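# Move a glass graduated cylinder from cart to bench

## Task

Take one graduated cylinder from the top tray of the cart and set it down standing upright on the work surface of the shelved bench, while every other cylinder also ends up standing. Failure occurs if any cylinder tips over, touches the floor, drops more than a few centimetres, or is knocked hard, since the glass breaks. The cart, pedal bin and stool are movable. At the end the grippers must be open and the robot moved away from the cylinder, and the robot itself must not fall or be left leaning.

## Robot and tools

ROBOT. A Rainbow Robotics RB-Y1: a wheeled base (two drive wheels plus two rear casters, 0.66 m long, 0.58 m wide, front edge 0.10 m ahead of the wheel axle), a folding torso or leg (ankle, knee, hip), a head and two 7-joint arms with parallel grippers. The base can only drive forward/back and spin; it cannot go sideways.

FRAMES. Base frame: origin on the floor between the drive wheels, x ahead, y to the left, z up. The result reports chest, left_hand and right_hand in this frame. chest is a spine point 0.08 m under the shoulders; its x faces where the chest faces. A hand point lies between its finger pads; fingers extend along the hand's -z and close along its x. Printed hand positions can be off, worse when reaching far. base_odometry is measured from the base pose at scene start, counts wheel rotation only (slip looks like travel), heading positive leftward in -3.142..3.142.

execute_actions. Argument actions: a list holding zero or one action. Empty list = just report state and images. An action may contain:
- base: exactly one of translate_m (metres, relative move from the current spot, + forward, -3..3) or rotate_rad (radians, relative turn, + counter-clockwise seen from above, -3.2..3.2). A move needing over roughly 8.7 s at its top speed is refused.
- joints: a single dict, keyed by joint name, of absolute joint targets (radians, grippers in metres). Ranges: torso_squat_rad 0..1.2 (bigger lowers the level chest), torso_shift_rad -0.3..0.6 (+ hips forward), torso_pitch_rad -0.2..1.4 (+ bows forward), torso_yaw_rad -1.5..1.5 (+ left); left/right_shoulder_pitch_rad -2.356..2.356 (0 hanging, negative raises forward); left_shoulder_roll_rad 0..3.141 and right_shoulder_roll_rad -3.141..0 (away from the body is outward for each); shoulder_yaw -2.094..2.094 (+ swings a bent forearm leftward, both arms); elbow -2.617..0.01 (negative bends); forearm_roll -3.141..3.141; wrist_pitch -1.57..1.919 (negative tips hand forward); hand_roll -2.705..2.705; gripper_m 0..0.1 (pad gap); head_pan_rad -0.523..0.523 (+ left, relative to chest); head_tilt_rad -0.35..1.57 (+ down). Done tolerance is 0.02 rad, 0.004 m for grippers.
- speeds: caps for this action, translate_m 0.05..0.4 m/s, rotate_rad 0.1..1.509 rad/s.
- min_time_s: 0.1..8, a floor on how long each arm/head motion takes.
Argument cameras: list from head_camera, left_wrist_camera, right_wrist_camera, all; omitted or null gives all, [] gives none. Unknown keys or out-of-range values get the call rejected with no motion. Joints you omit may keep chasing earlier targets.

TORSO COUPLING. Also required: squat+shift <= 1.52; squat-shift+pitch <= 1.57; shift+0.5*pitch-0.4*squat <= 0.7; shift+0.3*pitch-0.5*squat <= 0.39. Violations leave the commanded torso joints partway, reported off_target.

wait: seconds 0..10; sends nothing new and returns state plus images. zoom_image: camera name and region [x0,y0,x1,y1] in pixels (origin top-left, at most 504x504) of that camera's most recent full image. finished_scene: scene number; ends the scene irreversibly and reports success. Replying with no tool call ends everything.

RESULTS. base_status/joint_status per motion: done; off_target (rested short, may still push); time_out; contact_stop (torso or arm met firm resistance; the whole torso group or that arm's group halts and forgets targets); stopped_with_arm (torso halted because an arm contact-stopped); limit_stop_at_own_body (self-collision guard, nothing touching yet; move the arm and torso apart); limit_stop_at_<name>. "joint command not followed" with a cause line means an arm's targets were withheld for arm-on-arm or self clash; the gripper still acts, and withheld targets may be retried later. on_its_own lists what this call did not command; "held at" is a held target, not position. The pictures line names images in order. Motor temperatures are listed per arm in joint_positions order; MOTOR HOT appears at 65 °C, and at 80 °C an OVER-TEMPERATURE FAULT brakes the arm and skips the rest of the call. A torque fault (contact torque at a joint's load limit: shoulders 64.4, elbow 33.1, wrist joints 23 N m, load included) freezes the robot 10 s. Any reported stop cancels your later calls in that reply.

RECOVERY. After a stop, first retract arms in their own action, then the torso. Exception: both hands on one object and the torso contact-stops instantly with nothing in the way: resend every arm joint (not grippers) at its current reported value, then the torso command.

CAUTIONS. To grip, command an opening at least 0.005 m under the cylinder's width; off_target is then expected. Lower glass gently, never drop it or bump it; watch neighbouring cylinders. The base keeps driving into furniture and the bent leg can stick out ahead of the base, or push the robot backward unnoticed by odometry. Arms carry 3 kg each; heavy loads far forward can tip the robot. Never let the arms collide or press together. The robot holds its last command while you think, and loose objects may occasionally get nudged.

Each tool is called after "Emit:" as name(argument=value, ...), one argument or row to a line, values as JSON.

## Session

Emit:
execute_actions(
  actions=[],
)

Scene clock: 0.00 s.
Motor temperatures (°C, as the motors report them): left_arm=[31 31 29 30 37 31 32] | right_arm=[30 26 32 32 32 34 39]
base_odometry: x=+0.000 y=+0.000 heading=+0.000 (m, m, rad; odometry frame)
base_status: not commanded
joint_positions: torso_squat_rad=+0.350 torso_shift_rad=-0.001 torso_pitch_rad=+0.000 torso_yaw_rad=+0.000 left_shoulder_pitch_rad=+0.045 left_shoulder_roll_rad=+0.051 left_shoulder_yaw_rad=+0.007 left_elbow_rad=-0.217 left_forearm_roll_rad=+0.028 left_wrist_pitch_rad=+0.036 left_hand_roll_rad=-0.020 left_gripper_m=+0.101 right_shoulder_pitch_rad=+0.019 right_shoulder_roll_rad=-0.022 right_shoulder_yaw_rad=-0.019 right_elbow_rad=-0.139 right_forearm_roll_rad=-0.021 right_wrist_pitch_rad=+0.022 right_hand_roll_rad=+0.048 right_gripper_m=+0.100 head_pan_rad=-0.001 head_tilt_rad=+0.401
joint_status: not commanded
chest: x=-0.2285 y=-0.0003 z=+1.2475 quat_wxyz=(+1.000, +0.000, +0.000, +0.000) (m; base frame)
left_hand: x=-0.1637 y=+0.2604 z=+0.5657 quat_wxyz=(+0.997, +0.026, -0.069, +0.013) (m; base frame)
right_hand: x=-0.1797 y=-0.2387 z=+0.5639 quat_wxyz=(+0.999, -0.012, -0.049, +0.002) (m; base frame)
pictures: head_camera, left_wrist_camera, right_wrist_camera
Images, in order (width x height): head_camera 896x504, left_wrist_camera 644x364, right_wrist_camera 644x364.

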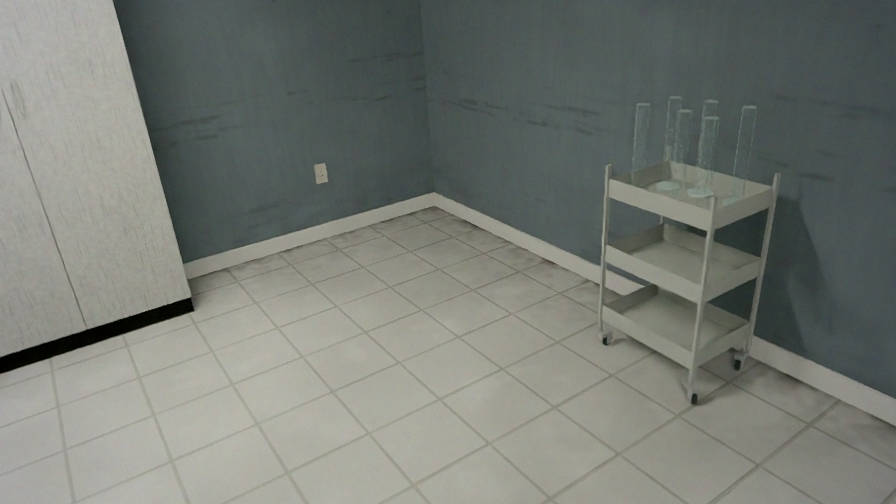

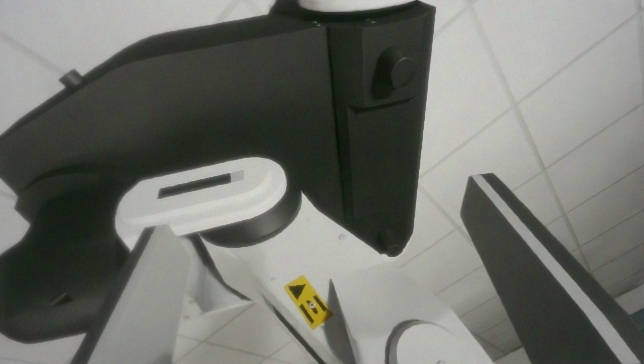

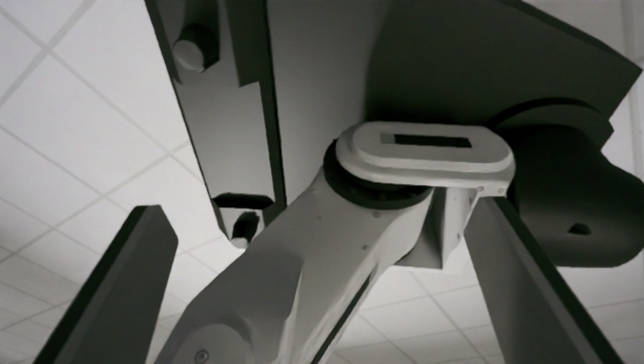

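Emit:
execute_actions(
  actions=[
    {"base": {"translate_m": 1.5}, "joints": {"torso_squat_rad": 0.72, "right_shoulder_pitch_rad": -0.27, "right_shoulder_roll_rad": -0.03, "right_shoulder_yaw_rad": -0.11, "right_elbow_rad": -1.2, "right_forearm_roll_rad": 0.0, "right_wrist_pitch_rad": -0.12, "right_hand_roll_rad": 1.57, "right_gripper_m": 0.1, "left_shoulder_roll_rad": 0.1, "left_elbow_rad": -0.3, "left_shoulder_pitch_rad": -0.04, "head_pan_rad": -0.5, "head_tilt_rad": 0.5}},
  ],
  cameras=["head_camera"],
)

Scene clock: 6.23 s.
Motor temperatures (°C, as the motors report them): left_arm=[31 31 29 30 37 31 32] | right_arm=[30 26 32 32 32 34 39]
base_odometry: x=+1.500 y=+0.001 heading=+0.001 (m, m, rad; odometry frame)
base_status: done
joint_positions: torso_squat_rad=+0.720 torso_shift_rad=-0.001 torso_pitch_rad=+0.000 torso_yaw_rad=+0.000 left_shoulder_pitch_rad=-0.040 left_shoulder_roll_rad=+0.100 left_shoulder_yaw_rad=+0.007 left_elbow_rad=-0.300 left_forearm_roll_rad=+0.028 left_wrist_pitch_rad=+0.036 left_hand_roll_rad=-0.020 left_gripper_m=+0.101 right_shoulder_pitch_rad=-0.270 right_shoulder_roll_rad=-0.030 right_shoulder_yaw_rad=-0.110 right_elbow_rad=-1.200 right_forearm_roll_rad=+0.000 right_wrist_pitch_rad=-0.120 right_hand_roll_rad=+1.570 right_gripper_m=+0.100 head_pan_rad=-0.500 head_tilt_rad=+0.500
joint_status: all done
chest: x=-0.2284 y=-0.0003 z=+1.1162 quat_wxyz=(+1.000, +0.000, +0.000, +0.000) (m; base frame)
left_hand: x=-0.0620 y=+0.2937 z=+0.4536 quat_wxyz=(+0.987, +0.048, -0.151, -0.005) (m; base frame)
right_hand: x=+0.3530 y=-0.2370 z=+0.8787 quat_wxyz=(+0.501, -0.510, -0.493, +0.496) (m; base frame)
pictures: head_camera
Images, in order (width x height): head_camera 896x504.

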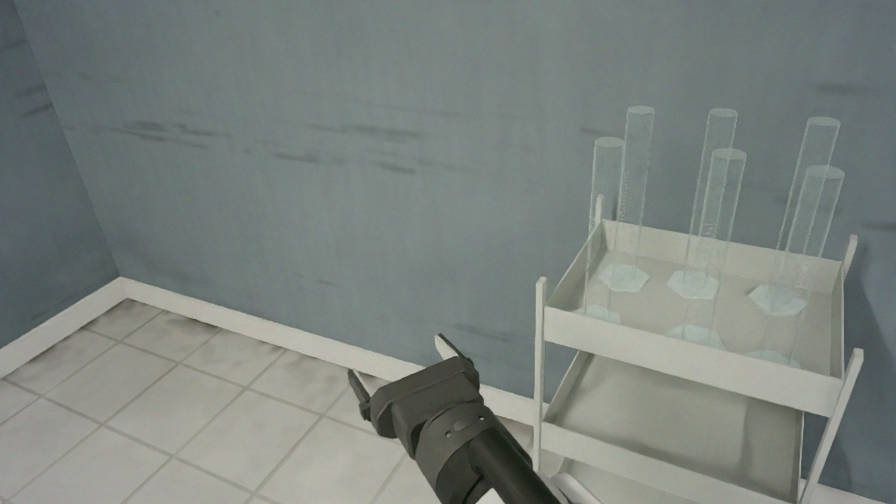

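Emit:
execute_actions(
  actions=[
    {"base": {"rotate_rad": -0.92}, "speeds": {"rotate_rad": 0.6}, "joints": {"head_pan_rad": -0.2, "head_tilt_rad": 0.6}},
  ],
  cameras=["head_camera", "right_wrist_camera"],
)

Scene clock: 9.87 s.
Motor temperatures (°C, as the motors report them): left_arm=[31 31 29 30 37 31 32] | right_arm=[30 26 32 32 32 34 39]
base_odometry: x=+1.500 y=+0.001 heading=-0.919 (m, m, rad; odometry frame)
base_status: done
joint_positions: torso_squat_rad=+0.720 torso_shift_rad=-0.001 torso_pitch_rad=+0.000 torso_yaw_rad=+0.000 left_shoulder_pitch_rad=-0.040 left_shoulder_roll_rad=+0.100 left_shoulder_yaw_rad=+0.007 left_elbow_rad=-0.300 left_forearm_roll_rad=+0.028 left_wrist_pitch_rad=+0.036 left_hand_roll_rad=-0.020 left_gripper_m=+0.101 right_shoulder_pitch_rad=-0.270 right_shoulder_roll_rad=-0.030 right_shoulder_yaw_rad=-0.110 right_elbow_rad=-1.200 right_forearm_roll_rad=+0.000 right_wrist_pitch_rad=-0.120 right_hand_roll_rad=+1.570 right_gripper_m=+0.100 head_pan_rad=-0.200 head_tilt_rad=+0.600
joint_status: all done
chest: x=-0.2284 y=-0.0003 z=+1.1162 quat_wxyz=(+1.000, +0.000, +0.000, +0.000) (m; base frame)
left_hand: x=-0.0620 y=+0.2937 z=+0.4536 quat_wxyz=(+0.987, +0.048, -0.151, -0.005) (m; base frame)
right_hand: x=+0.3530 y=-0.2370 z=+0.8787 quat_wxyz=(+0.501, -0.510, -0.493, +0.496) (m; base frame)
pictures: head_camera, right_wrist_camera
Images, in order (width x height): head_camera 896x504, right_wrist_camera 644x364.

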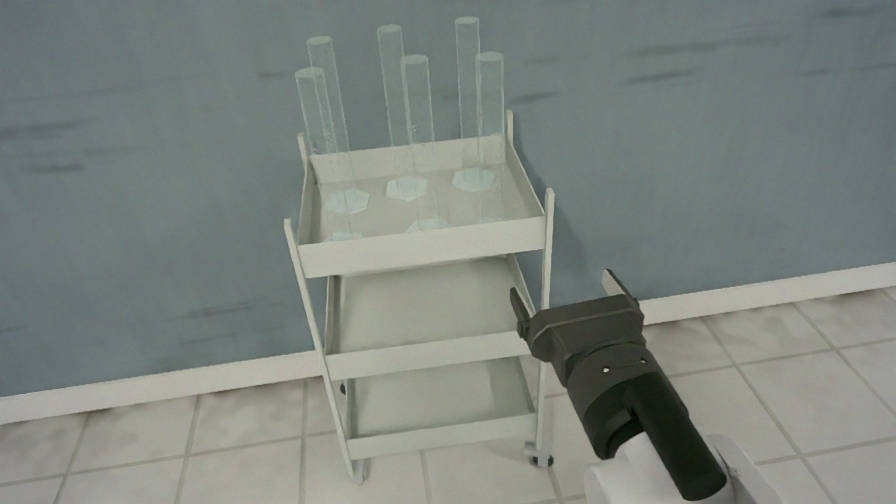

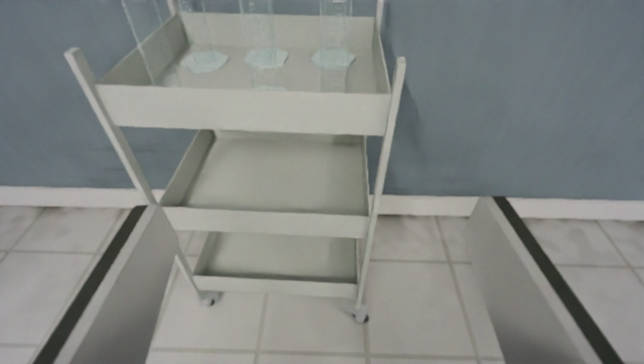

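Emit:
execute_actions(
  actions=[
    {"base": {"rotate_rad": -0.035}, "speeds": {"rotate_rad": 0.2}},
  ],
  cameras=[],
)

Emit:
execute_actions(
  actions=[
    {"base": {"translate_m": 0.3}, "speeds": {"translate_m": 0.2}, "joints": {"head_tilt_rad": 0.65}},
  ],
  cameras=["head_camera", "right_wrist_camera"],
)

Scene clock: 11.17 s.
Motor temperatures (°C, as the motors report them): left_arm=[31 31 29 30 37 31 32] | right_arm=[30 26 32 32 32 34 39]
base_odometry: x=+1.500 y=+0.001 heading=-0.954 (m, m, rad; odometry frame)
base_status: done
joint_positions: torso_squat_rad=+0.720 torso_shift_rad=-0.001 torso_pitch_rad=+0.000 torso_yaw_rad=+0.000 left_shoulder_pitch_rad=-0.040 left_shoulder_roll_rad=+0.100 left_shoulder_yaw_rad=+0.007 left_elbow_rad=-0.300 left_forearm_roll_rad=+0.028 left_wrist_pitch_rad=+0.036 left_hand_roll_rad=-0.020 left_gripper_m=+0.101 right_shoulder_pitch_rad=-0.270 right_shoulder_roll_rad=-0.030 right_shoulder_yaw_rad=-0.110 right_elbow_rad=-1.200 right_forearm_roll_rad=+0.000 right_wrist_pitch_rad=-0.120 right_hand_roll_rad=+1.570 right_gripper_m=+0.100 head_pan_rad=-0.200 head_tilt_rad=+0.600
joint_status: not commanded
chest: x=-0.2284 y=-0.0002 z=+1.1162 quat_wxyz=(+1.000, +0.000, +0.000, +0.000) (m; base frame)
left_hand: x=-0.0620 y=+0.2937 z=+0.4535 quat_wxyz=(+0.987, +0.048, -0.151, -0.005) (m; base frame)
right_hand: x=+0.3530 y=-0.2370 z=+0.8787 quat_wxyz=(+0.501, -0.510, -0.493, +0.496) (m; base frame)
pictures: none
No camera images: the call's "cameras" was empty. Leave "cameras" out to get every camera's image.

Scene clock: 13.67 s.
Motor temperatures (°C, as the motors report them): left_arm=[31 31 29 30 37 31 32] | right_arm=[30 26 32 32 32 34 39]
base_odometry: x=+1.673 y=-0.244 heading=-0.954 (m, m, rad; odometry frame)
base_status: done
joint_positions: torso_squat_rad=+0.720 torso_shift_rad=-0.001 torso_pitch_rad=+0.000 torso_yaw_rad=+0.000 left_shoulder_pitch_rad=-0.040 left_shoulder_roll_rad=+0.100 left_shoulder_yaw_rad=+0.007 left_elbow_rad=-0.300 left_forearm_roll_rad=+0.028 left_wrist_pitch_rad=+0.036 left_hand_roll_rad=-0.020 left_gripper_m=+0.101 right_shoulder_pitch_rad=-0.270 right_shoulder_roll_rad=-0.030 right_shoulder_yaw_rad=-0.110 right_elbow_rad=-1.200 right_forearm_roll_rad=+0.000 right_wrist_pitch_rad=-0.120 right_hand_roll_rad=+1.570 right_gripper_m=+0.100 head_pan_rad=-0.200 head_tilt_rad=+0.650
joint_status: all done
chest: x=-0.2284 y=-0.0002 z=+1.1162 quat_wxyz=(+1.000, +0.000, +0.000, +0.000) (m; base frame)
left_hand: x=-0.0620 y=+0.2937 z=+0.4536 quat_wxyz=(+0.987, +0.048, -0.151, -0.005) (m; base frame)
right_hand: x=+0.3530 y=-0.2370 z=+0.8787 quat_wxyz=(+0.501, -0.510, -0.493, +0.496) (m; base frame)
pictures: head_camera, right_wrist_camera
Images, in order (width x height): head_camera 896x504, right_wrist_camera 644x364.

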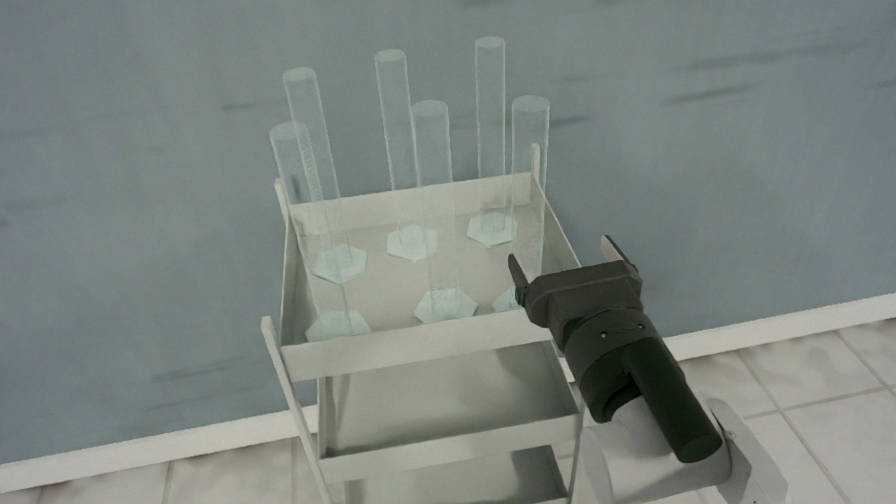

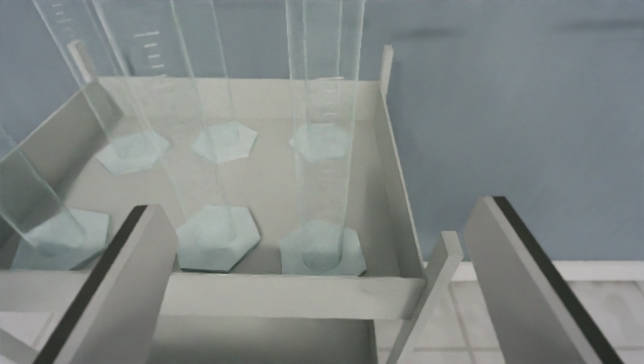

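Emit:
execute_actions(
  actions=[
    {"base": {"translate_m": 0.12}, "speeds": {"translate_m": 0.08}},
  ],
  cameras=["head_camera", "right_wrist_camera"],
)

Scene clock: 16.00 s.
Motor temperatures (°C, as the motors report them): left_arm=[31 31 29 30 37 31 32] | right_arm=[30 26 32 32 32 34 39]
base_odometry: x=+1.743 y=-0.342 heading=-0.954 (m, m, rad; odometry frame)
base_status: done
joint_positions: torso_squat_rad=+0.720 torso_shift_rad=+0.000 torso_pitch_rad=+0.000 torso_yaw_rad=+0.000 left_shoulder_pitch_rad=-0.040 left_shoulder_roll_rad=+0.100 left_shoulder_yaw_rad=+0.007 left_elbow_rad=-0.300 left_forearm_roll_rad=+0.028 left_wrist_pitch_rad=+0.036 left_hand_roll_rad=-0.020 left_gripper_m=+0.101 right_shoulder_pitch_rad=-0.270 right_shoulder_roll_rad=-0.030 right_shoulder_yaw_rad=-0.110 right_elbow_rad=-1.200 right_forearm_roll_rad=+0.000 right_wrist_pitch_rad=-0.120 right_hand_roll_rad=+1.570 right_gripper_m=+0.100 head_pan_rad=-0.200 head_tilt_rad=+0.650
joint_status: not commanded
chest: x=-0.2283 y=-0.0002 z=+1.1162 quat_wxyz=(+1.000, +0.000, +0.000, +0.000) (m; base frame)
left_hand: x=-0.0620 y=+0.2937 z=+0.4535 quat_wxyz=(+0.987, +0.048, -0.151, -0.005) (m; base frame)
right_hand: x=+0.3530 y=-0.2370 z=+0.8787 quat_wxyz=(+0.501, -0.510, -0.493, +0.496) (m; base frame)
pictures: head_camera, right_wrist_camera
Images, in order (width x height): head_camera 896x504, right_wrist_camera 644x364.

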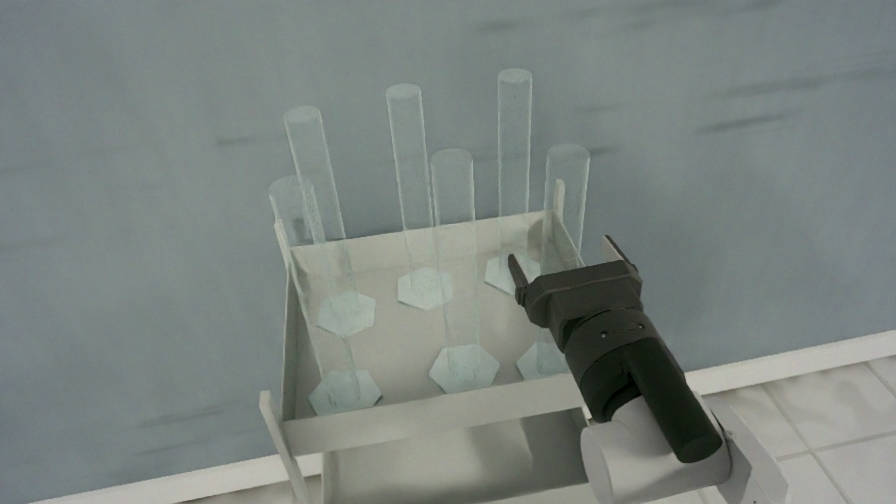

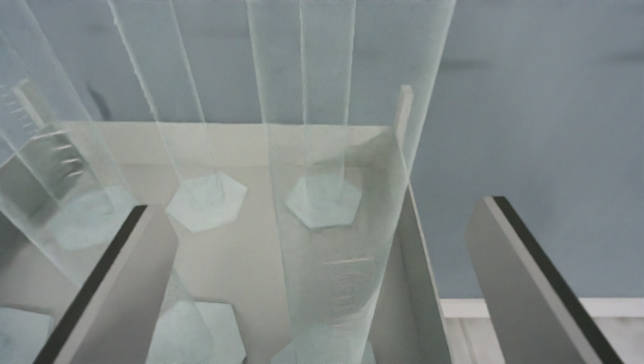

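Emit:
execute_actions(
  actions=[
    {"base": {"translate_m": 0.045}, "speeds": {"translate_m": 0.05}, "joints": {"right_shoulder_yaw_rad": -0.13}, "min_time_s": 0.8},
  ],
  cameras=["head_camera", "right_wrist_camera"],
)

Scene clock: 17.97 s.
Motor temperatures (°C, as the motors report them): left_arm=[31 31 29 30 37 31 32] | right_arm=[30 26 32 32 32 34 39]
base_odometry: x=+1.769 y=-0.379 heading=-0.955 (m, m, rad; odometry frame)
base_status: done
joint_positions: torso_squat_rad=+0.720 torso_shift_rad=-0.001 torso_pitch_rad=+0.000 torso_yaw_rad=+0.000 left_shoulder_pitch_rad=-0.040 left_shoulder_roll_rad=+0.100 left_shoulder_yaw_rad=+0.007 left_elbow_rad=-0.300 left_forearm_roll_rad=+0.028 left_wrist_pitch_rad=+0.036 left_hand_roll_rad=-0.020 left_gripper_m=+0.101 right_shoulder_pitch_rad=-0.270 right_shoulder_roll_rad=-0.030 right_shoulder_yaw_rad=-0.130 right_elbow_rad=-1.200 right_forearm_roll_rad=+0.000 right_wrist_pitch_rad=-0.120 right_hand_roll_rad=+1.570 right_gripper_m=+0.100 head_pan_rad=-0.200 head_tilt_rad=+0.650
joint_status: all done
chest: x=-0.2284 y=-0.0002 z=+1.1162 quat_wxyz=(+1.000, +0.000, +0.000, +0.000) (m; base frame)
left_hand: x=-0.0620 y=+0.2937 z=+0.4536 quat_wxyz=(+0.987, +0.048, -0.151, -0.005) (m; base frame)
right_hand: x=+0.3526 y=-0.2466 z=+0.8788 quat_wxyz=(+0.507, -0.513, -0.489, +0.490) (m; base frame)
pictures: head_camera, right_wrist_camera
Images, in order (width x height): head_camera 896x504, right_wrist_camera 644x364.

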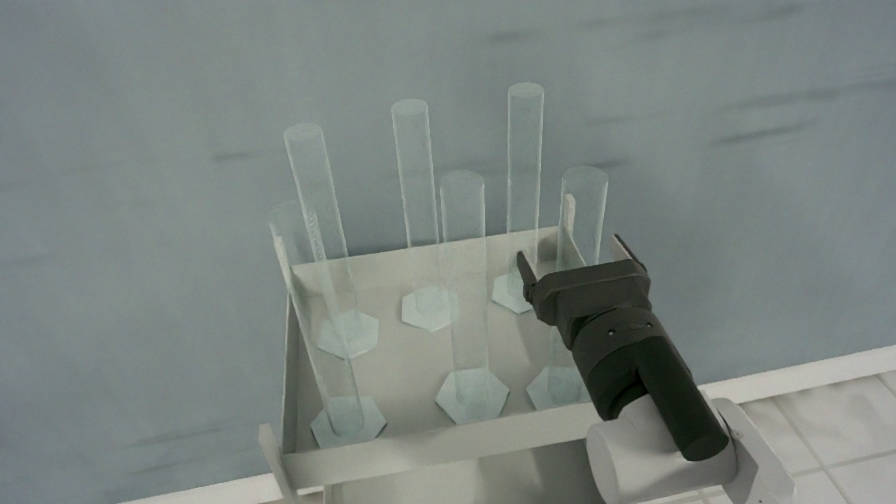

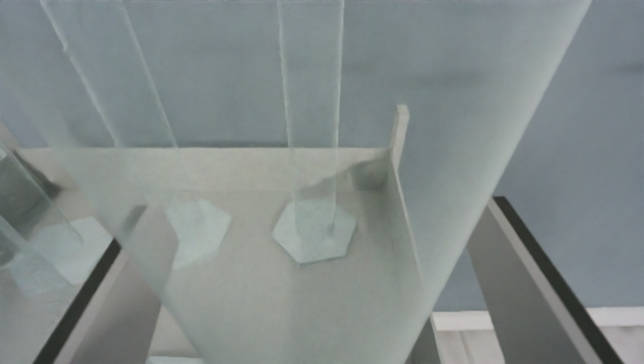

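Emit:
zoom_image(
  camera="head_camera",
  region=[480, 140, 760, 430],
)

Region (480, 140, 760, 430) of head_camera's 896x504 image, scaled by 1.738, with more detail than that image has; it fills the left 487 columns of this view, and the rest is white.

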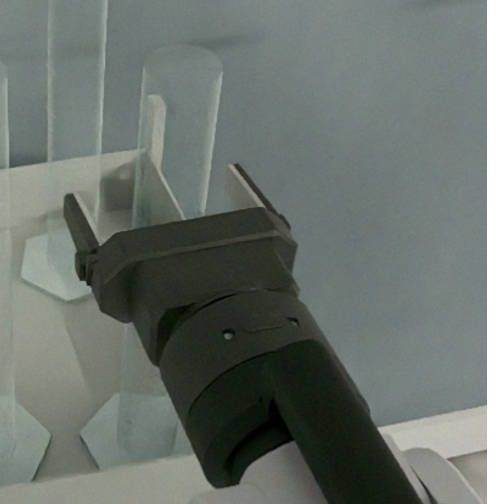

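Emit:
execute_actions(
  actions=[
    {"joints": {"right_gripper_m": 0.033}},
  ],
  cameras=["head_camera", "right_wrist_camera"],
)

Scene clock: 19.40 s.
Motor temperatures (°C, as the motors report them): left_arm=[31 31 29 30 37 31 32] | right_arm=[30 26 32 32 32 34 39]
base_odometry: x=+1.769 y=-0.379 heading=-0.955 (m, m, rad; odometry frame)
base_status: not commanded
joint_positions: torso_squat_rad=+0.720 torso_shift_rad=-0.001 torso_pitch_rad=+0.000 torso_yaw_rad=+0.000 left_shoulder_pitch_rad=-0.040 left_shoulder_roll_rad=+0.100 left_shoulder_yaw_rad=+0.007 left_elbow_rad=-0.300 left_forearm_roll_rad=+0.028 left_wrist_pitch_rad=+0.036 left_hand_roll_rad=-0.020 left_gripper_m=+0.101 right_shoulder_pitch_rad=-0.270 right_shoulder_roll_rad=-0.030 right_shoulder_yaw_rad=-0.130 right_elbow_rad=-1.200 right_forearm_roll_rad=+0.000 right_wrist_pitch_rad=-0.120 right_hand_roll_rad=+1.570 right_gripper_m=+0.043 head_pan_rad=-0.200 head_tilt_rad=+0.650
joint_status: right_gripper_m off_target (ended at +0.043, target +0.033)
chest: x=-0.2284 y=-0.0002 z=+1.1162 quat_wxyz=(+1.000, +0.000, +0.000, +0.000) (m; base frame)
left_hand: x=-0.0620 y=+0.2937 z=+0.4536 quat_wxyz=(+0.987, +0.048, -0.151, -0.005) (m; base frame)
right_hand: x=+0.3526 y=-0.2466 z=+0.8788 quat_wxyz=(+0.507, -0.513, -0.489, +0.490) (m; base frame)
pictures: head_camera, right_wrist_camera
Images, in order (width x height): head_camera 896x504, right_wrist_camera 644x364.

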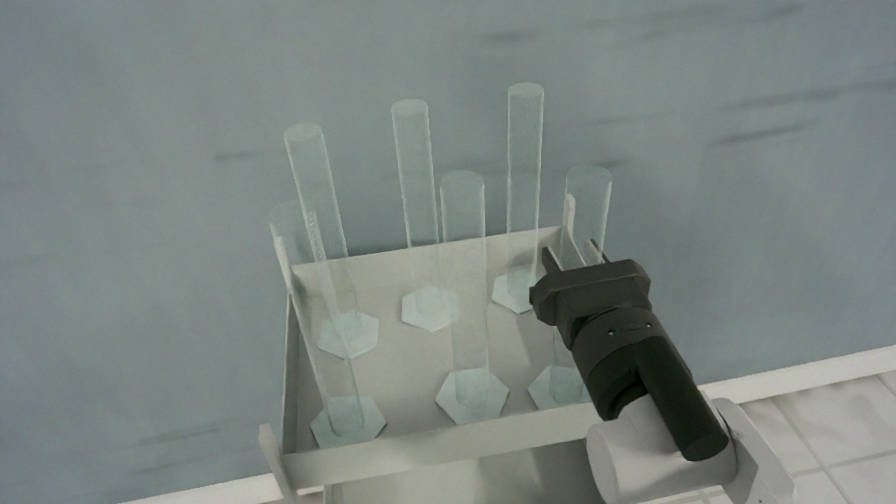

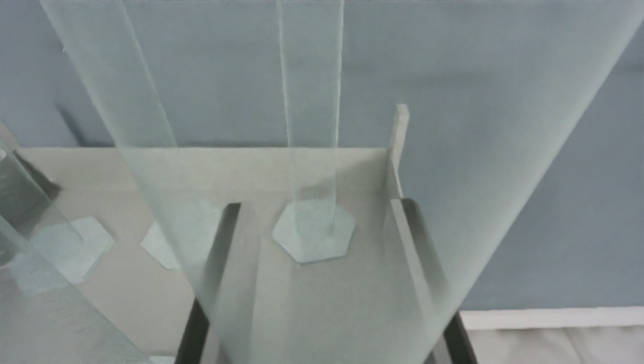

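Emit:
execute_actions(
  actions=[
    {"joints": {"torso_squat_rad": 0.1, "head_tilt_rad": 0.6}},
  ],
  cameras=["head_camera"],
)

Emit:
execute_actions(
  actions=[
    {"base": {"translate_m": -0.5}, "speeds": {"translate_m": 0.22}, "joints": {"head_tilt_rad": 0.35, "head_pan_rad": -0.52}},
  ],
  cameras=["head_camera"],
)

Scene clock: 22.40 s.
Motor temperatures (°C, as the motors report them): left_arm=[31 31 29 30 37 31 32] | right_arm=[30 26 32 32 32 34 39]
base_odometry: x=+1.769 y=-0.379 heading=-0.955 (m, m, rad; odometry frame)
base_status: not commanded
joint_positions: torso_squat_rad=+0.100 torso_shift_rad=-0.001 torso_pitch_rad=+0.000 torso_yaw_rad=+0.000 left_shoulder_pitch_rad=-0.040 left_shoulder_roll_rad=+0.100 left_shoulder_yaw_rad=+0.007 left_elbow_rad=-0.300 left_forearm_roll_rad=+0.028 left_wrist_pitch_rad=+0.036 left_hand_roll_rad=-0.020 left_gripper_m=+0.101 right_shoulder_pitch_rad=-0.270 right_shoulder_roll_rad=-0.030 right_shoulder_yaw_rad=-0.130 right_elbow_rad=-1.200 right_forearm_roll_rad=+0.000 right_wrist_pitch_rad=-0.120 right_hand_roll_rad=+1.570 right_gripper_m=+0.043 head_pan_rad=-0.200 head_tilt_rad=+0.600
joint_status: all done
chest: x=-0.2284 y=-0.0003 z=+1.2864 quat_wxyz=(+1.000, +0.000, +0.000, +0.000) (m; base frame)
left_hand: x=-0.0621 y=+0.2936 z=+0.6238 quat_wxyz=(+0.987, +0.048, -0.151, -0.005) (m; base frame)
right_hand: x=+0.3525 y=-0.2467 z=+1.0488 quat_wxyz=(+0.507, -0.513, -0.489, +0.490) (m; base frame)
pictures: head_camera
Images, in order (width x height): head_camera 896x504.

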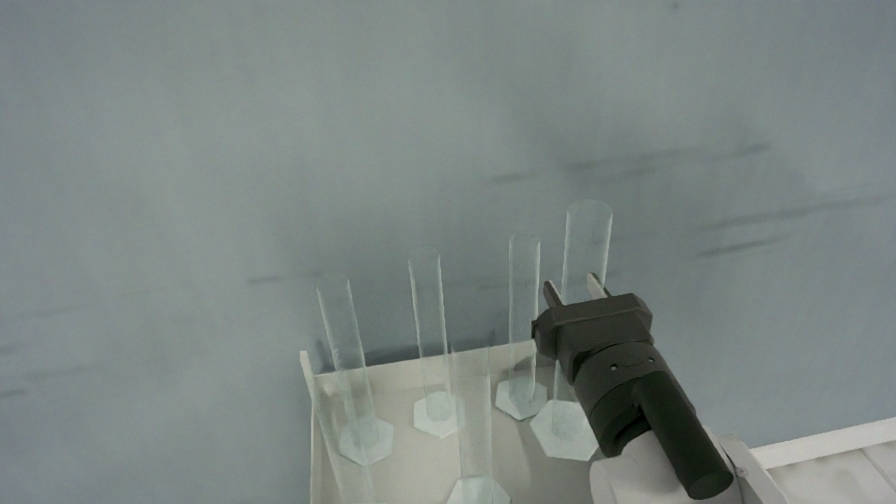

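Scene clock: 26.00 s.
Motor temperatures (°C, as the motors report them): left_arm=[31 31 29 30 37 31 32] | right_arm=[30 26 32 32 32 34 39]
base_odometry: x=+1.480 y=+0.029 heading=-0.956 (m, m, rad; odometry frame)
base_status: done
joint_positions: torso_squat_rad=+0.100 torso_shift_rad=-0.001 torso_pitch_rad=+0.000 torso_yaw_rad=+0.000 left_shoulder_pitch_rad=-0.040 left_shoulder_roll_rad=+0.100 left_shoulder_yaw_rad=+0.007 left_elbow_rad=-0.300 left_forearm_roll_rad=+0.028 left_wrist_pitch_rad=+0.036 left_hand_roll_rad=-0.020 left_gripper_m=+0.101 right_shoulder_pitch_rad=-0.270 right_shoulder_roll_rad=-0.030 right_shoulder_yaw_rad=-0.130 right_elbow_rad=-1.200 right_forearm_roll_rad=+0.000 right_wrist_pitch_rad=-0.120 right_hand_roll_rad=+1.570 right_gripper_m=+0.043 head_pan_rad=-0.520 head_tilt_rad=+0.350
joint_status: all done
chest: x=-0.2285 y=-0.0003 z=+1.2864 quat_wxyz=(+1.000, +0.000, +0.000, +0.000) (m; base frame)
left_hand: x=-0.0622 y=+0.2936 z=+0.6238 quat_wxyz=(+0.987, +0.048, -0.151, -0.005) (m; base frame)
right_hand: x=+0.3525 y=-0.2467 z=+1.0488 quat_wxyz=(+0.507, -0.513, -0.489, +0.490) (m; base frame)
pictures: head_camera
Images, in order (width x height): head_camera 896x504.

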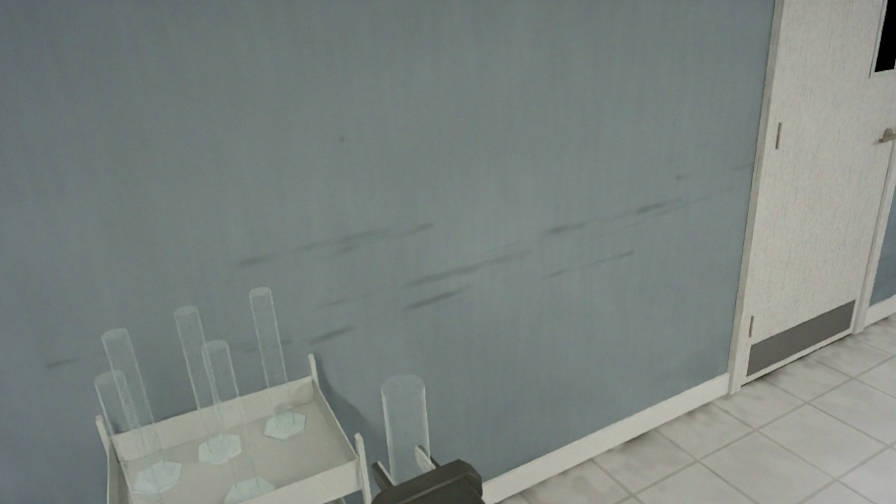

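Emit:
execute_actions(
  actions=[
    {"base": {"rotate_rad": -1.5}, "speeds": {"rotate_rad": 0.8}, "joints": {"head_tilt_rad": 0.35, "head_pan_rad": 0.0}},
  ],
  cameras=["head_camera"],
)

Scene clock: 30.03 s.
Motor temperatures (°C, as the motors report them): left_arm=[31 31 29 30 37 31 32] | right_arm=[30 26 32 32 32 34 39]
base_odometry: x=+1.480 y=+0.030 heading=-2.455 (m, m, rad; odometry frame)
base_status: done
joint_positions: torso_squat_rad=+0.100 torso_shift_rad=-0.001 torso_pitch_rad=+0.000 torso_yaw_rad=+0.000 left_shoulder_pitch_rad=-0.040 left_shoulder_roll_rad=+0.100 left_shoulder_yaw_rad=+0.007 left_elbow_rad=-0.300 left_forearm_roll_rad=+0.028 left_wrist_pitch_rad=+0.036 left_hand_roll_rad=-0.020 left_gripper_m=+0.101 right_shoulder_pitch_rad=-0.270 right_shoulder_roll_rad=-0.030 right_shoulder_yaw_rad=-0.130 right_elbow_rad=-1.200 right_forearm_roll_rad=+0.000 right_wrist_pitch_rad=-0.120 right_hand_roll_rad=+1.570 right_gripper_m=+0.043 head_pan_rad=+0.000 head_tilt_rad=+0.350
joint_status: all done
chest: x=-0.2285 y=-0.0003 z=+1.2864 quat_wxyz=(+1.000, +0.000, +0.000, +0.000) (m; base frame)
left_hand: x=-0.0622 y=+0.2936 z=+0.6238 quat_wxyz=(+0.987, +0.048, -0.151, -0.005) (m; base frame)
right_hand: x=+0.3525 y=-0.2468 z=+1.0488 quat_wxyz=(+0.507, -0.513, -0.489, +0.490) (m; base frame)
pictures: head_camera
Images, in order (width x height): head_camera 896x504.

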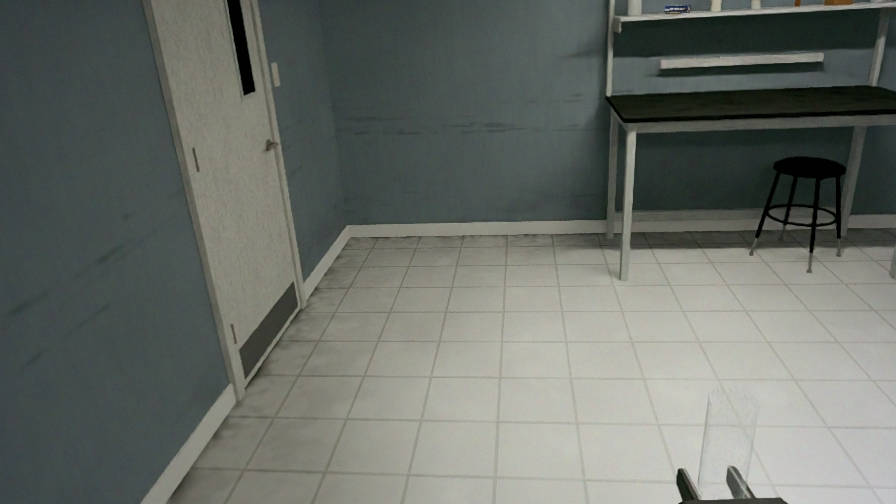

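Emit:
execute_actions(
  actions=[
    {"base": {"rotate_rad": -0.31}, "speeds": {"rotate_rad": 0.6}, "joints": {"right_elbow_rad": -1.8, "right_wrist_pitch_rad": 0.48}, "min_time_s": 2.0},
  ],
  cameras=[],
)

Emit:
execute_actions(
  actions=[
    {"base": {"translate_m": 2.2}, "speeds": {"translate_m": 0.35}, "joints": {"head_pan_rad": 0.1, "head_tilt_rad": 0.35}},
  ],
  cameras=["head_camera"],
)

Scene clock: 34.07 s.
Motor temperatures (°C, as the motors report them): left_arm=[31 31 29 30 37 31 32] | right_arm=[30 26 32 32 32 34 39]
base_odometry: x=+1.480 y=+0.030 heading=-2.765 (m, m, rad; odometry frame)
base_status: done
joint_positions: torso_squat_rad=+0.100 torso_shift_rad=-0.001 torso_pitch_rad=+0.000 torso_yaw_rad=+0.000 left_shoulder_pitch_rad=-0.040 left_shoulder_roll_rad=+0.100 left_shoulder_yaw_rad=+0.007 left_elbow_rad=-0.300 left_forearm_roll_rad=+0.028 left_wrist_pitch_rad=+0.036 left_hand_roll_rad=-0.020 left_gripper_m=+0.101 right_shoulder_pitch_rad=-0.270 right_shoulder_roll_rad=-0.030 right_shoulder_yaw_rad=-0.130 right_elbow_rad=-1.800 right_forearm_roll_rad=+0.000 right_wrist_pitch_rad=+0.480 right_hand_roll_rad=+1.570 right_gripper_m=+0.043 head_pan_rad=+0.000 head_tilt_rad=+0.350
joint_status: all done
chest: x=-0.2285 y=-0.0003 z=+1.2864 quat_wxyz=(+1.000, +0.000, +0.000, +0.000) (m; base frame)
left_hand: x=-0.0622 y=+0.2936 z=+0.6238 quat_wxyz=(+0.987, +0.048, -0.151, -0.005) (m; base frame)
right_hand: x=+0.3426 y=-0.2452 z=+1.2008 quat_wxyz=(+0.507, -0.513, -0.489, +0.490) (m; base frame)
pictures: none
No camera images: the call's "cameras" was empty. Leave "cameras" out to get every camera's image.

Scene clock: 41.53 s.
Motor temperatures (°C, as the motors report them): left_arm=[31 31 29 30 37 31 32] | right_arm=[30 26 32 32 32 34 39]
base_odometry: x=-0.566 y=-0.779 heading=-2.766 (m, m, rad; odometry frame)
base_status: done
joint_positions: torso_squat_rad=+0.100 torso_shift_rad=+0.000 torso_pitch_rad=+0.000 torso_yaw_rad=+0.000 left_shoulder_pitch_rad=-0.040 left_shoulder_roll_rad=+0.100 left_shoulder_yaw_rad=+0.007 left_elbow_rad=-0.300 left_forearm_roll_rad=+0.028 left_wrist_pitch_rad=+0.036 left_hand_roll_rad=-0.020 left_gripper_m=+0.101 right_shoulder_pitch_rad=-0.270 right_shoulder_roll_rad=-0.030 right_shoulder_yaw_rad=-0.130 right_elbow_rad=-1.800 right_forearm_roll_rad=+0.000 right_wrist_pitch_rad=+0.480 right_hand_roll_rad=+1.570 right_gripper_m=+0.043 head_pan_rad=+0.100 head_tilt_rad=+0.350
joint_status: all done
chest: x=-0.2284 y=-0.0003 z=+1.2864 quat_wxyz=(+1.000, +0.000, +0.000, +0.000) (m; base frame)
left_hand: x=-0.0621 y=+0.2936 z=+0.6238 quat_wxyz=(+0.987, +0.048, -0.151, -0.005) (m; base frame)
right_hand: x=+0.3427 y=-0.2452 z=+1.2008 quat_wxyz=(+0.507, -0.513, -0.489, +0.490) (m; base frame)
pictures: head_camera
Images, in order (width x height): head_camera 896x504.

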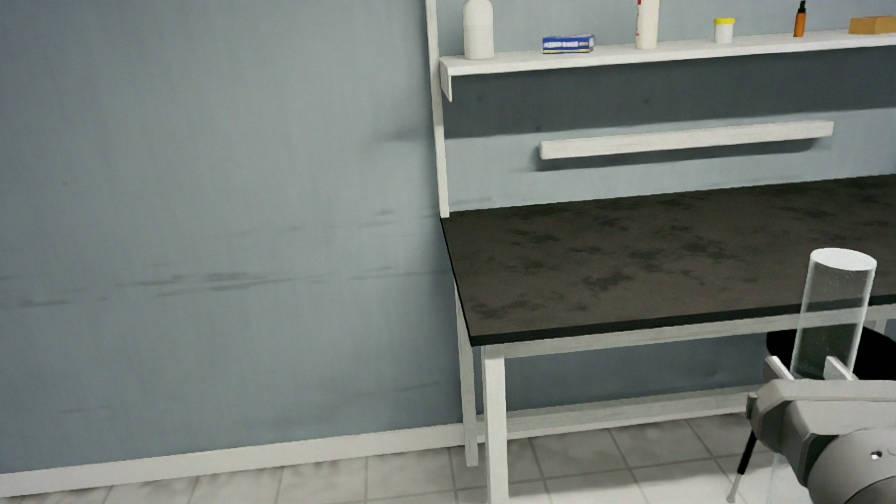

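Emit:
execute_actions(
  actions=[
    {"base": {"translate_m": 0.5}, "speeds": {"translate_m": 0.25}, "joints": {"head_pan_rad": 0.0, "head_tilt_rad": 0.55, "torso_squat_rad": 0.0}},
  ],
  cameras=["head_camera"],
)

Emit:
execute_actions(
  actions=[
    {"base": {"rotate_rad": 0.28}, "speeds": {"rotate_rad": 0.4}, "joints": {"head_pan_rad": -0.2, "head_tilt_rad": 0.6}},
  ],
  cameras=["head_camera", "right_wrist_camera"],
)

Scene clock: 46.13 s.
Motor temperatures (°C, as the motors report them): left_arm=[31 31 29 30 37 31 32] | right_arm=[30 26 32 32 32 34 39]
base_odometry: x=-1.031 y=-0.962 heading=-2.766 (m, m, rad; odometry frame)
base_status: done
joint_positions: torso_squat_rad=+0.000 torso_shift_rad=+0.000 torso_pitch_rad=+0.000 torso_yaw_rad=+0.000 left_shoulder_pitch_rad=-0.040 left_shoulder_roll_rad=+0.100 left_shoulder_yaw_rad=+0.007 left_elbow_rad=-0.300 left_forearm_roll_rad=+0.028 left_wrist_pitch_rad=+0.036 left_hand_roll_rad=-0.020 left_gripper_m=+0.101 right_shoulder_pitch_rad=-0.270 right_shoulder_roll_rad=-0.030 right_shoulder_yaw_rad=-0.130 right_elbow_rad=-1.800 right_forearm_roll_rad=+0.000 right_wrist_pitch_rad=+0.480 right_hand_roll_rad=+1.570 right_gripper_m=+0.043 head_pan_rad=+0.000 head_tilt_rad=+0.550
joint_status: all done
chest: x=-0.2284 y=-0.0003 z=+1.2899 quat_wxyz=(+1.000, +0.000, +0.000, +0.000) (m; base frame)
left_hand: x=-0.0621 y=+0.2936 z=+0.6273 quat_wxyz=(+0.987, +0.048, -0.151, -0.005) (m; base frame)
right_hand: x=+0.3426 y=-0.2452 z=+1.2042 quat_wxyz=(+0.507, -0.513, -0.489, +0.490) (m; base frame)
pictures: head_camera
Images, in order (width x height): head_camera 896x504.

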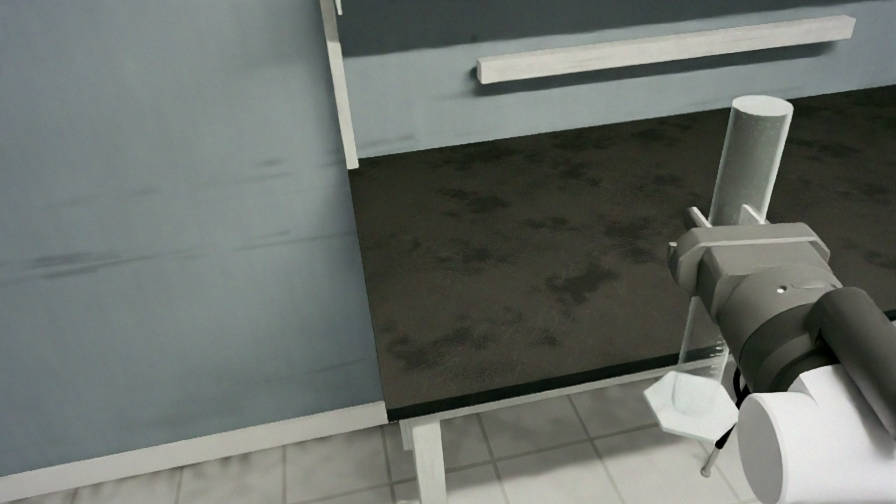

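Scene clock: 47.97 s.
Motor temperatures (°C, as the motors report them): left_arm=[31 31 29 30 37 31 32] | right_arm=[30 26 32 32 32 34 39]
base_odometry: x=-1.031 y=-0.962 heading=-2.486 (m, m, rad; odometry frame)
base_status: done
joint_positions: torso_squat_rad=+0.000 torso_shift_rad=-0.001 torso_pitch_rad=+0.000 torso_yaw_rad=+0.000 left_shoulder_pitch_rad=-0.040 left_shoulder_roll_rad=+0.100 left_shoulder_yaw_rad=+0.007 left_elbow_rad=-0.300 left_forearm_roll_rad=+0.028 left_wrist_pitch_rad=+0.036 left_hand_roll_rad=-0.020 left_gripper_m=+0.101 right_shoulder_pitch_rad=-0.270 right_shoulder_roll_rad=-0.030 right_shoulder_yaw_rad=-0.130 right_elbow_rad=-1.800 right_forearm_roll_rad=+0.000 right_wrist_pitch_rad=+0.480 right_hand_roll_rad=+1.570 right_gripper_m=+0.043 head_pan_rad=-0.200 head_tilt_rad=+0.600
joint_status: all done
chest: x=-0.2284 y=-0.0004 z=+1.2899 quat_wxyz=(+1.000, +0.000, +0.000, +0.000) (m; base frame)
left_hand: x=-0.0621 y=+0.2936 z=+0.6273 quat_wxyz=(+0.987, +0.048, -0.151, -0.005) (m; base frame)
right_hand: x=+0.3426 y=-0.2453 z=+1.2042 quat_wxyz=(+0.507, -0.513, -0.489, +0.490) (m; base frame)
pictures: head_camera, right_wrist_camera
Images, in order (width x height): head_camera 896x504, right_wrist_camera 644x364.

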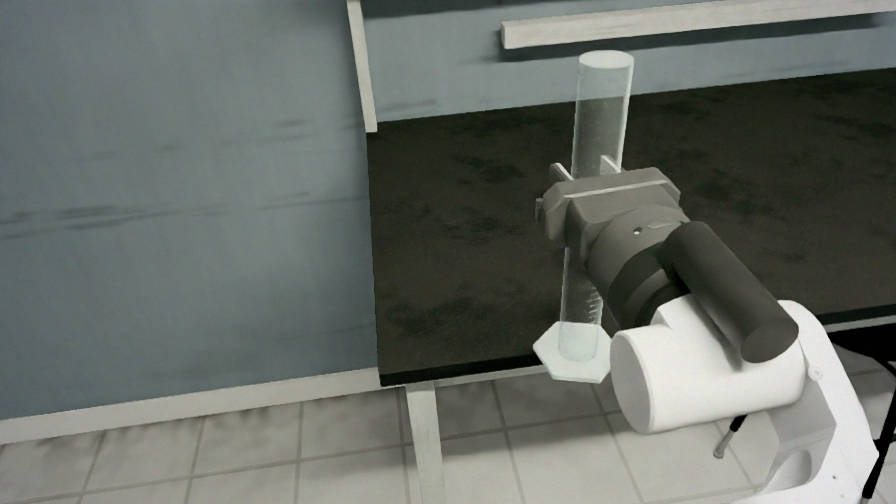

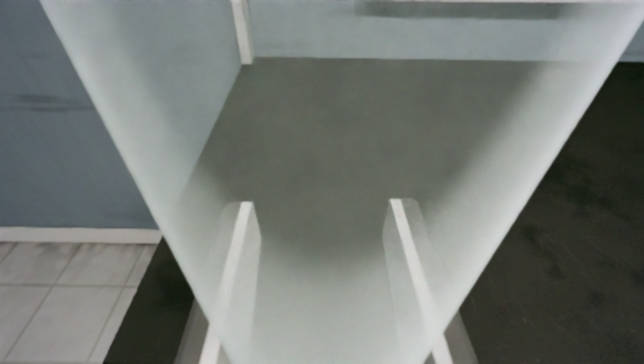

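Emit:
execute_actions(
  actions=[],
)

Scene clock: 48.47 s.
Motor temperatures (°C, as the motors report them): left_arm=[31 31 29 30 37 31 32] | right_arm=[30 26 32 32 32 34 39]
base_odometry: x=-1.031 y=-0.962 heading=-2.486 (m, m, rad; odometry frame)
base_status: done
joint_positions: torso_squat_rad=+0.000 torso_shift_rad=-0.001 torso_pitch_rad=+0.000 torso_yaw_rad=+0.000 left_shoulder_pitch_rad=-0.040 left_shoulder_roll_rad=+0.100 left_shoulder_yaw_rad=+0.007 left_elbow_rad=-0.300 left_forearm_roll_rad=+0.028 left_wrist_pitch_rad=+0.036 left_hand_roll_rad=-0.020 left_gripper_m=+0.101 right_shoulder_pitch_rad=-0.270 right_shoulder_roll_rad=-0.030 right_shoulder_yaw_rad=-0.130 right_elbow_rad=-1.800 right_forearm_roll_rad=+0.000 right_wrist_pitch_rad=+0.480 right_hand_roll_rad=+1.570 right_gripper_m=+0.043 head_pan_rad=-0.200 head_tilt_rad=+0.600
joint_status: all done
chest: x=-0.2284 y=-0.0004 z=+1.2899 quat_wxyz=(+1.000, +0.000, +0.000, +0.000) (m; base frame)
left_hand: x=-0.0621 y=+0.2936 z=+0.6273 quat_wxyz=(+0.987, +0.048, -0.151, -0.005) (m; base frame)
right_hand: x=+0.3426 y=-0.2453 z=+1.2042 quat_wxyz=(+0.507, -0.513, -0.489, +0.490) (m; base frame)
pictures: head_camera, left_wrist_camera, right_wrist_camera
Images, in order (width x height): head_camera 896x504, left_wrist_camera 644x364, right_wrist_camera 644x364.

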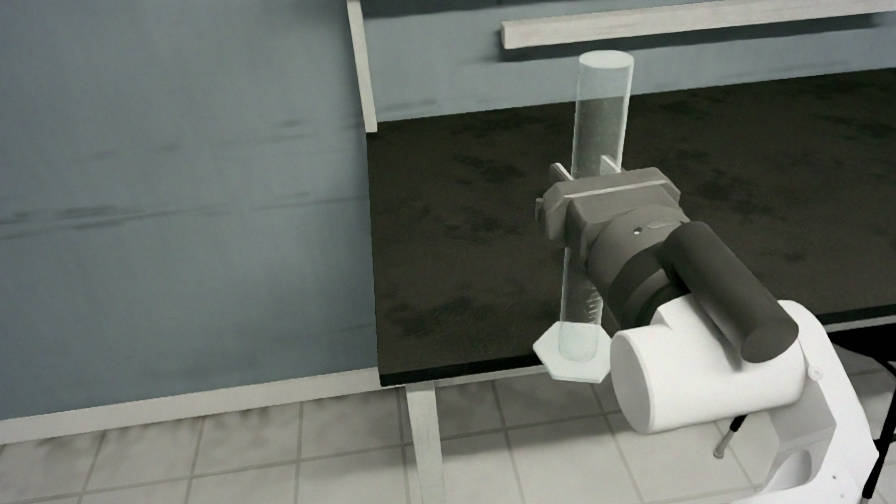

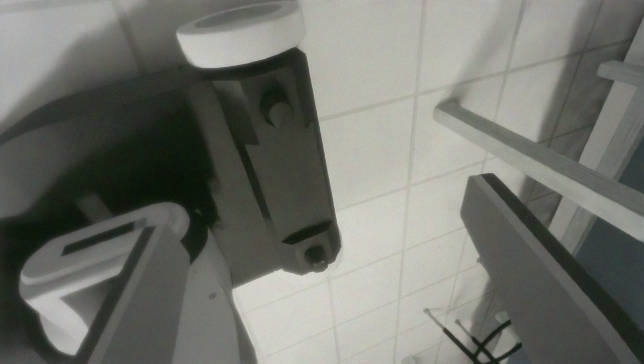

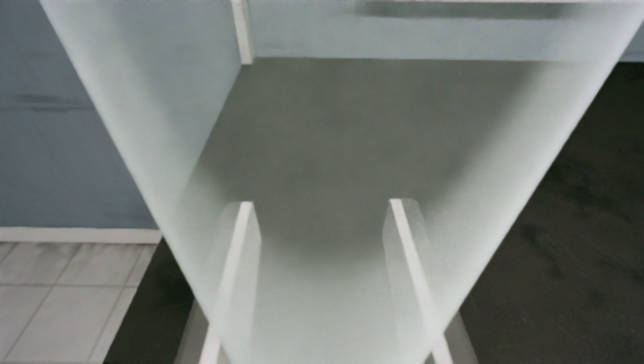

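Emit:
execute_actions(
  actions=[
    {"base": {"translate_m": 0.2}, "speeds": {"translate_m": 0.1}, "joints": {"head_tilt_rad": 0.7}},
  ],
  cameras=["head_camera", "right_wrist_camera"],
)

Scene clock: 51.60 s.
Motor temperatures (°C, as the motors report them): left_arm=[31 31 29 30 37 31 32] | right_arm=[30 26 32 32 32 34 39]
base_odometry: x=-1.190 y=-1.084 heading=-2.486 (m, m, rad; odometry frame)
base_status: done
joint_positions: torso_squat_rad=+0.000 torso_shift_rad=+0.000 torso_pitch_rad=+0.000 torso_yaw_rad=+0.000 left_shoulder_pitch_rad=-0.040 left_shoulder_roll_rad=+0.100 left_shoulder_yaw_rad=+0.007 left_elbow_rad=-0.300 left_forearm_roll_rad=+0.028 left_wrist_pitch_rad=+0.036 left_hand_roll_rad=-0.020 left_gripper_m=+0.101 right_shoulder_pitch_rad=-0.270 right_shoulder_roll_rad=-0.030 right_shoulder_yaw_rad=-0.130 right_elbow_rad=-1.800 right_forearm_roll_rad=+0.000 right_wrist_pitch_rad=+0.480 right_hand_roll_rad=+1.570 right_gripper_m=+0.043 head_pan_rad=-0.200 head_tilt_rad=+0.700
joint_status: all done
chest: x=-0.2284 y=-0.0004 z=+1.2899 quat_wxyz=(+1.000, +0.000, +0.000, +0.000) (m; base frame)
left_hand: x=-0.0621 y=+0.2936 z=+0.6273 quat_wxyz=(+0.987, +0.048, -0.151, -0.005) (m; base frame)
right_hand: x=+0.3427 y=-0.2453 z=+1.2042 quat_wxyz=(+0.507, -0.513, -0.489, +0.490) (m; base frame)
pictures: head_camera, right_wrist_camera
Images, in order (width x height): head_camera 896x504, right_wrist_camera 644x364.

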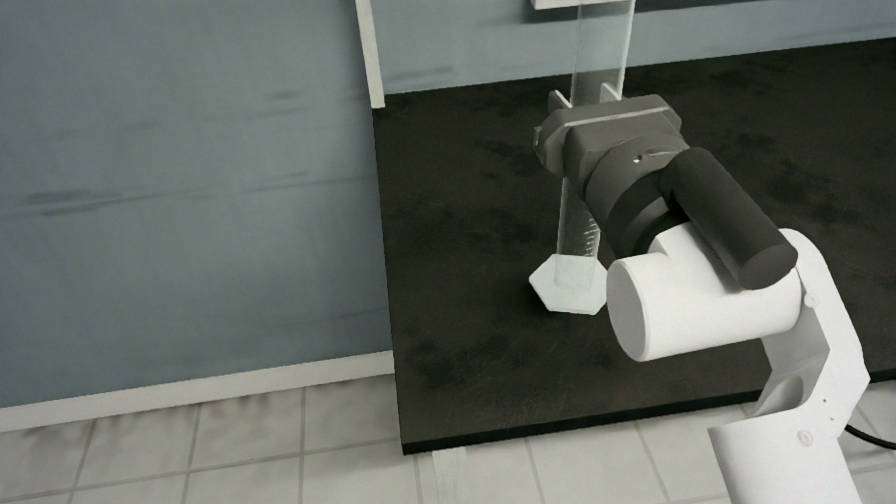

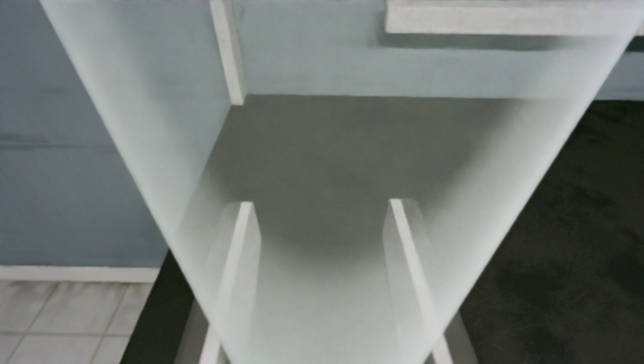

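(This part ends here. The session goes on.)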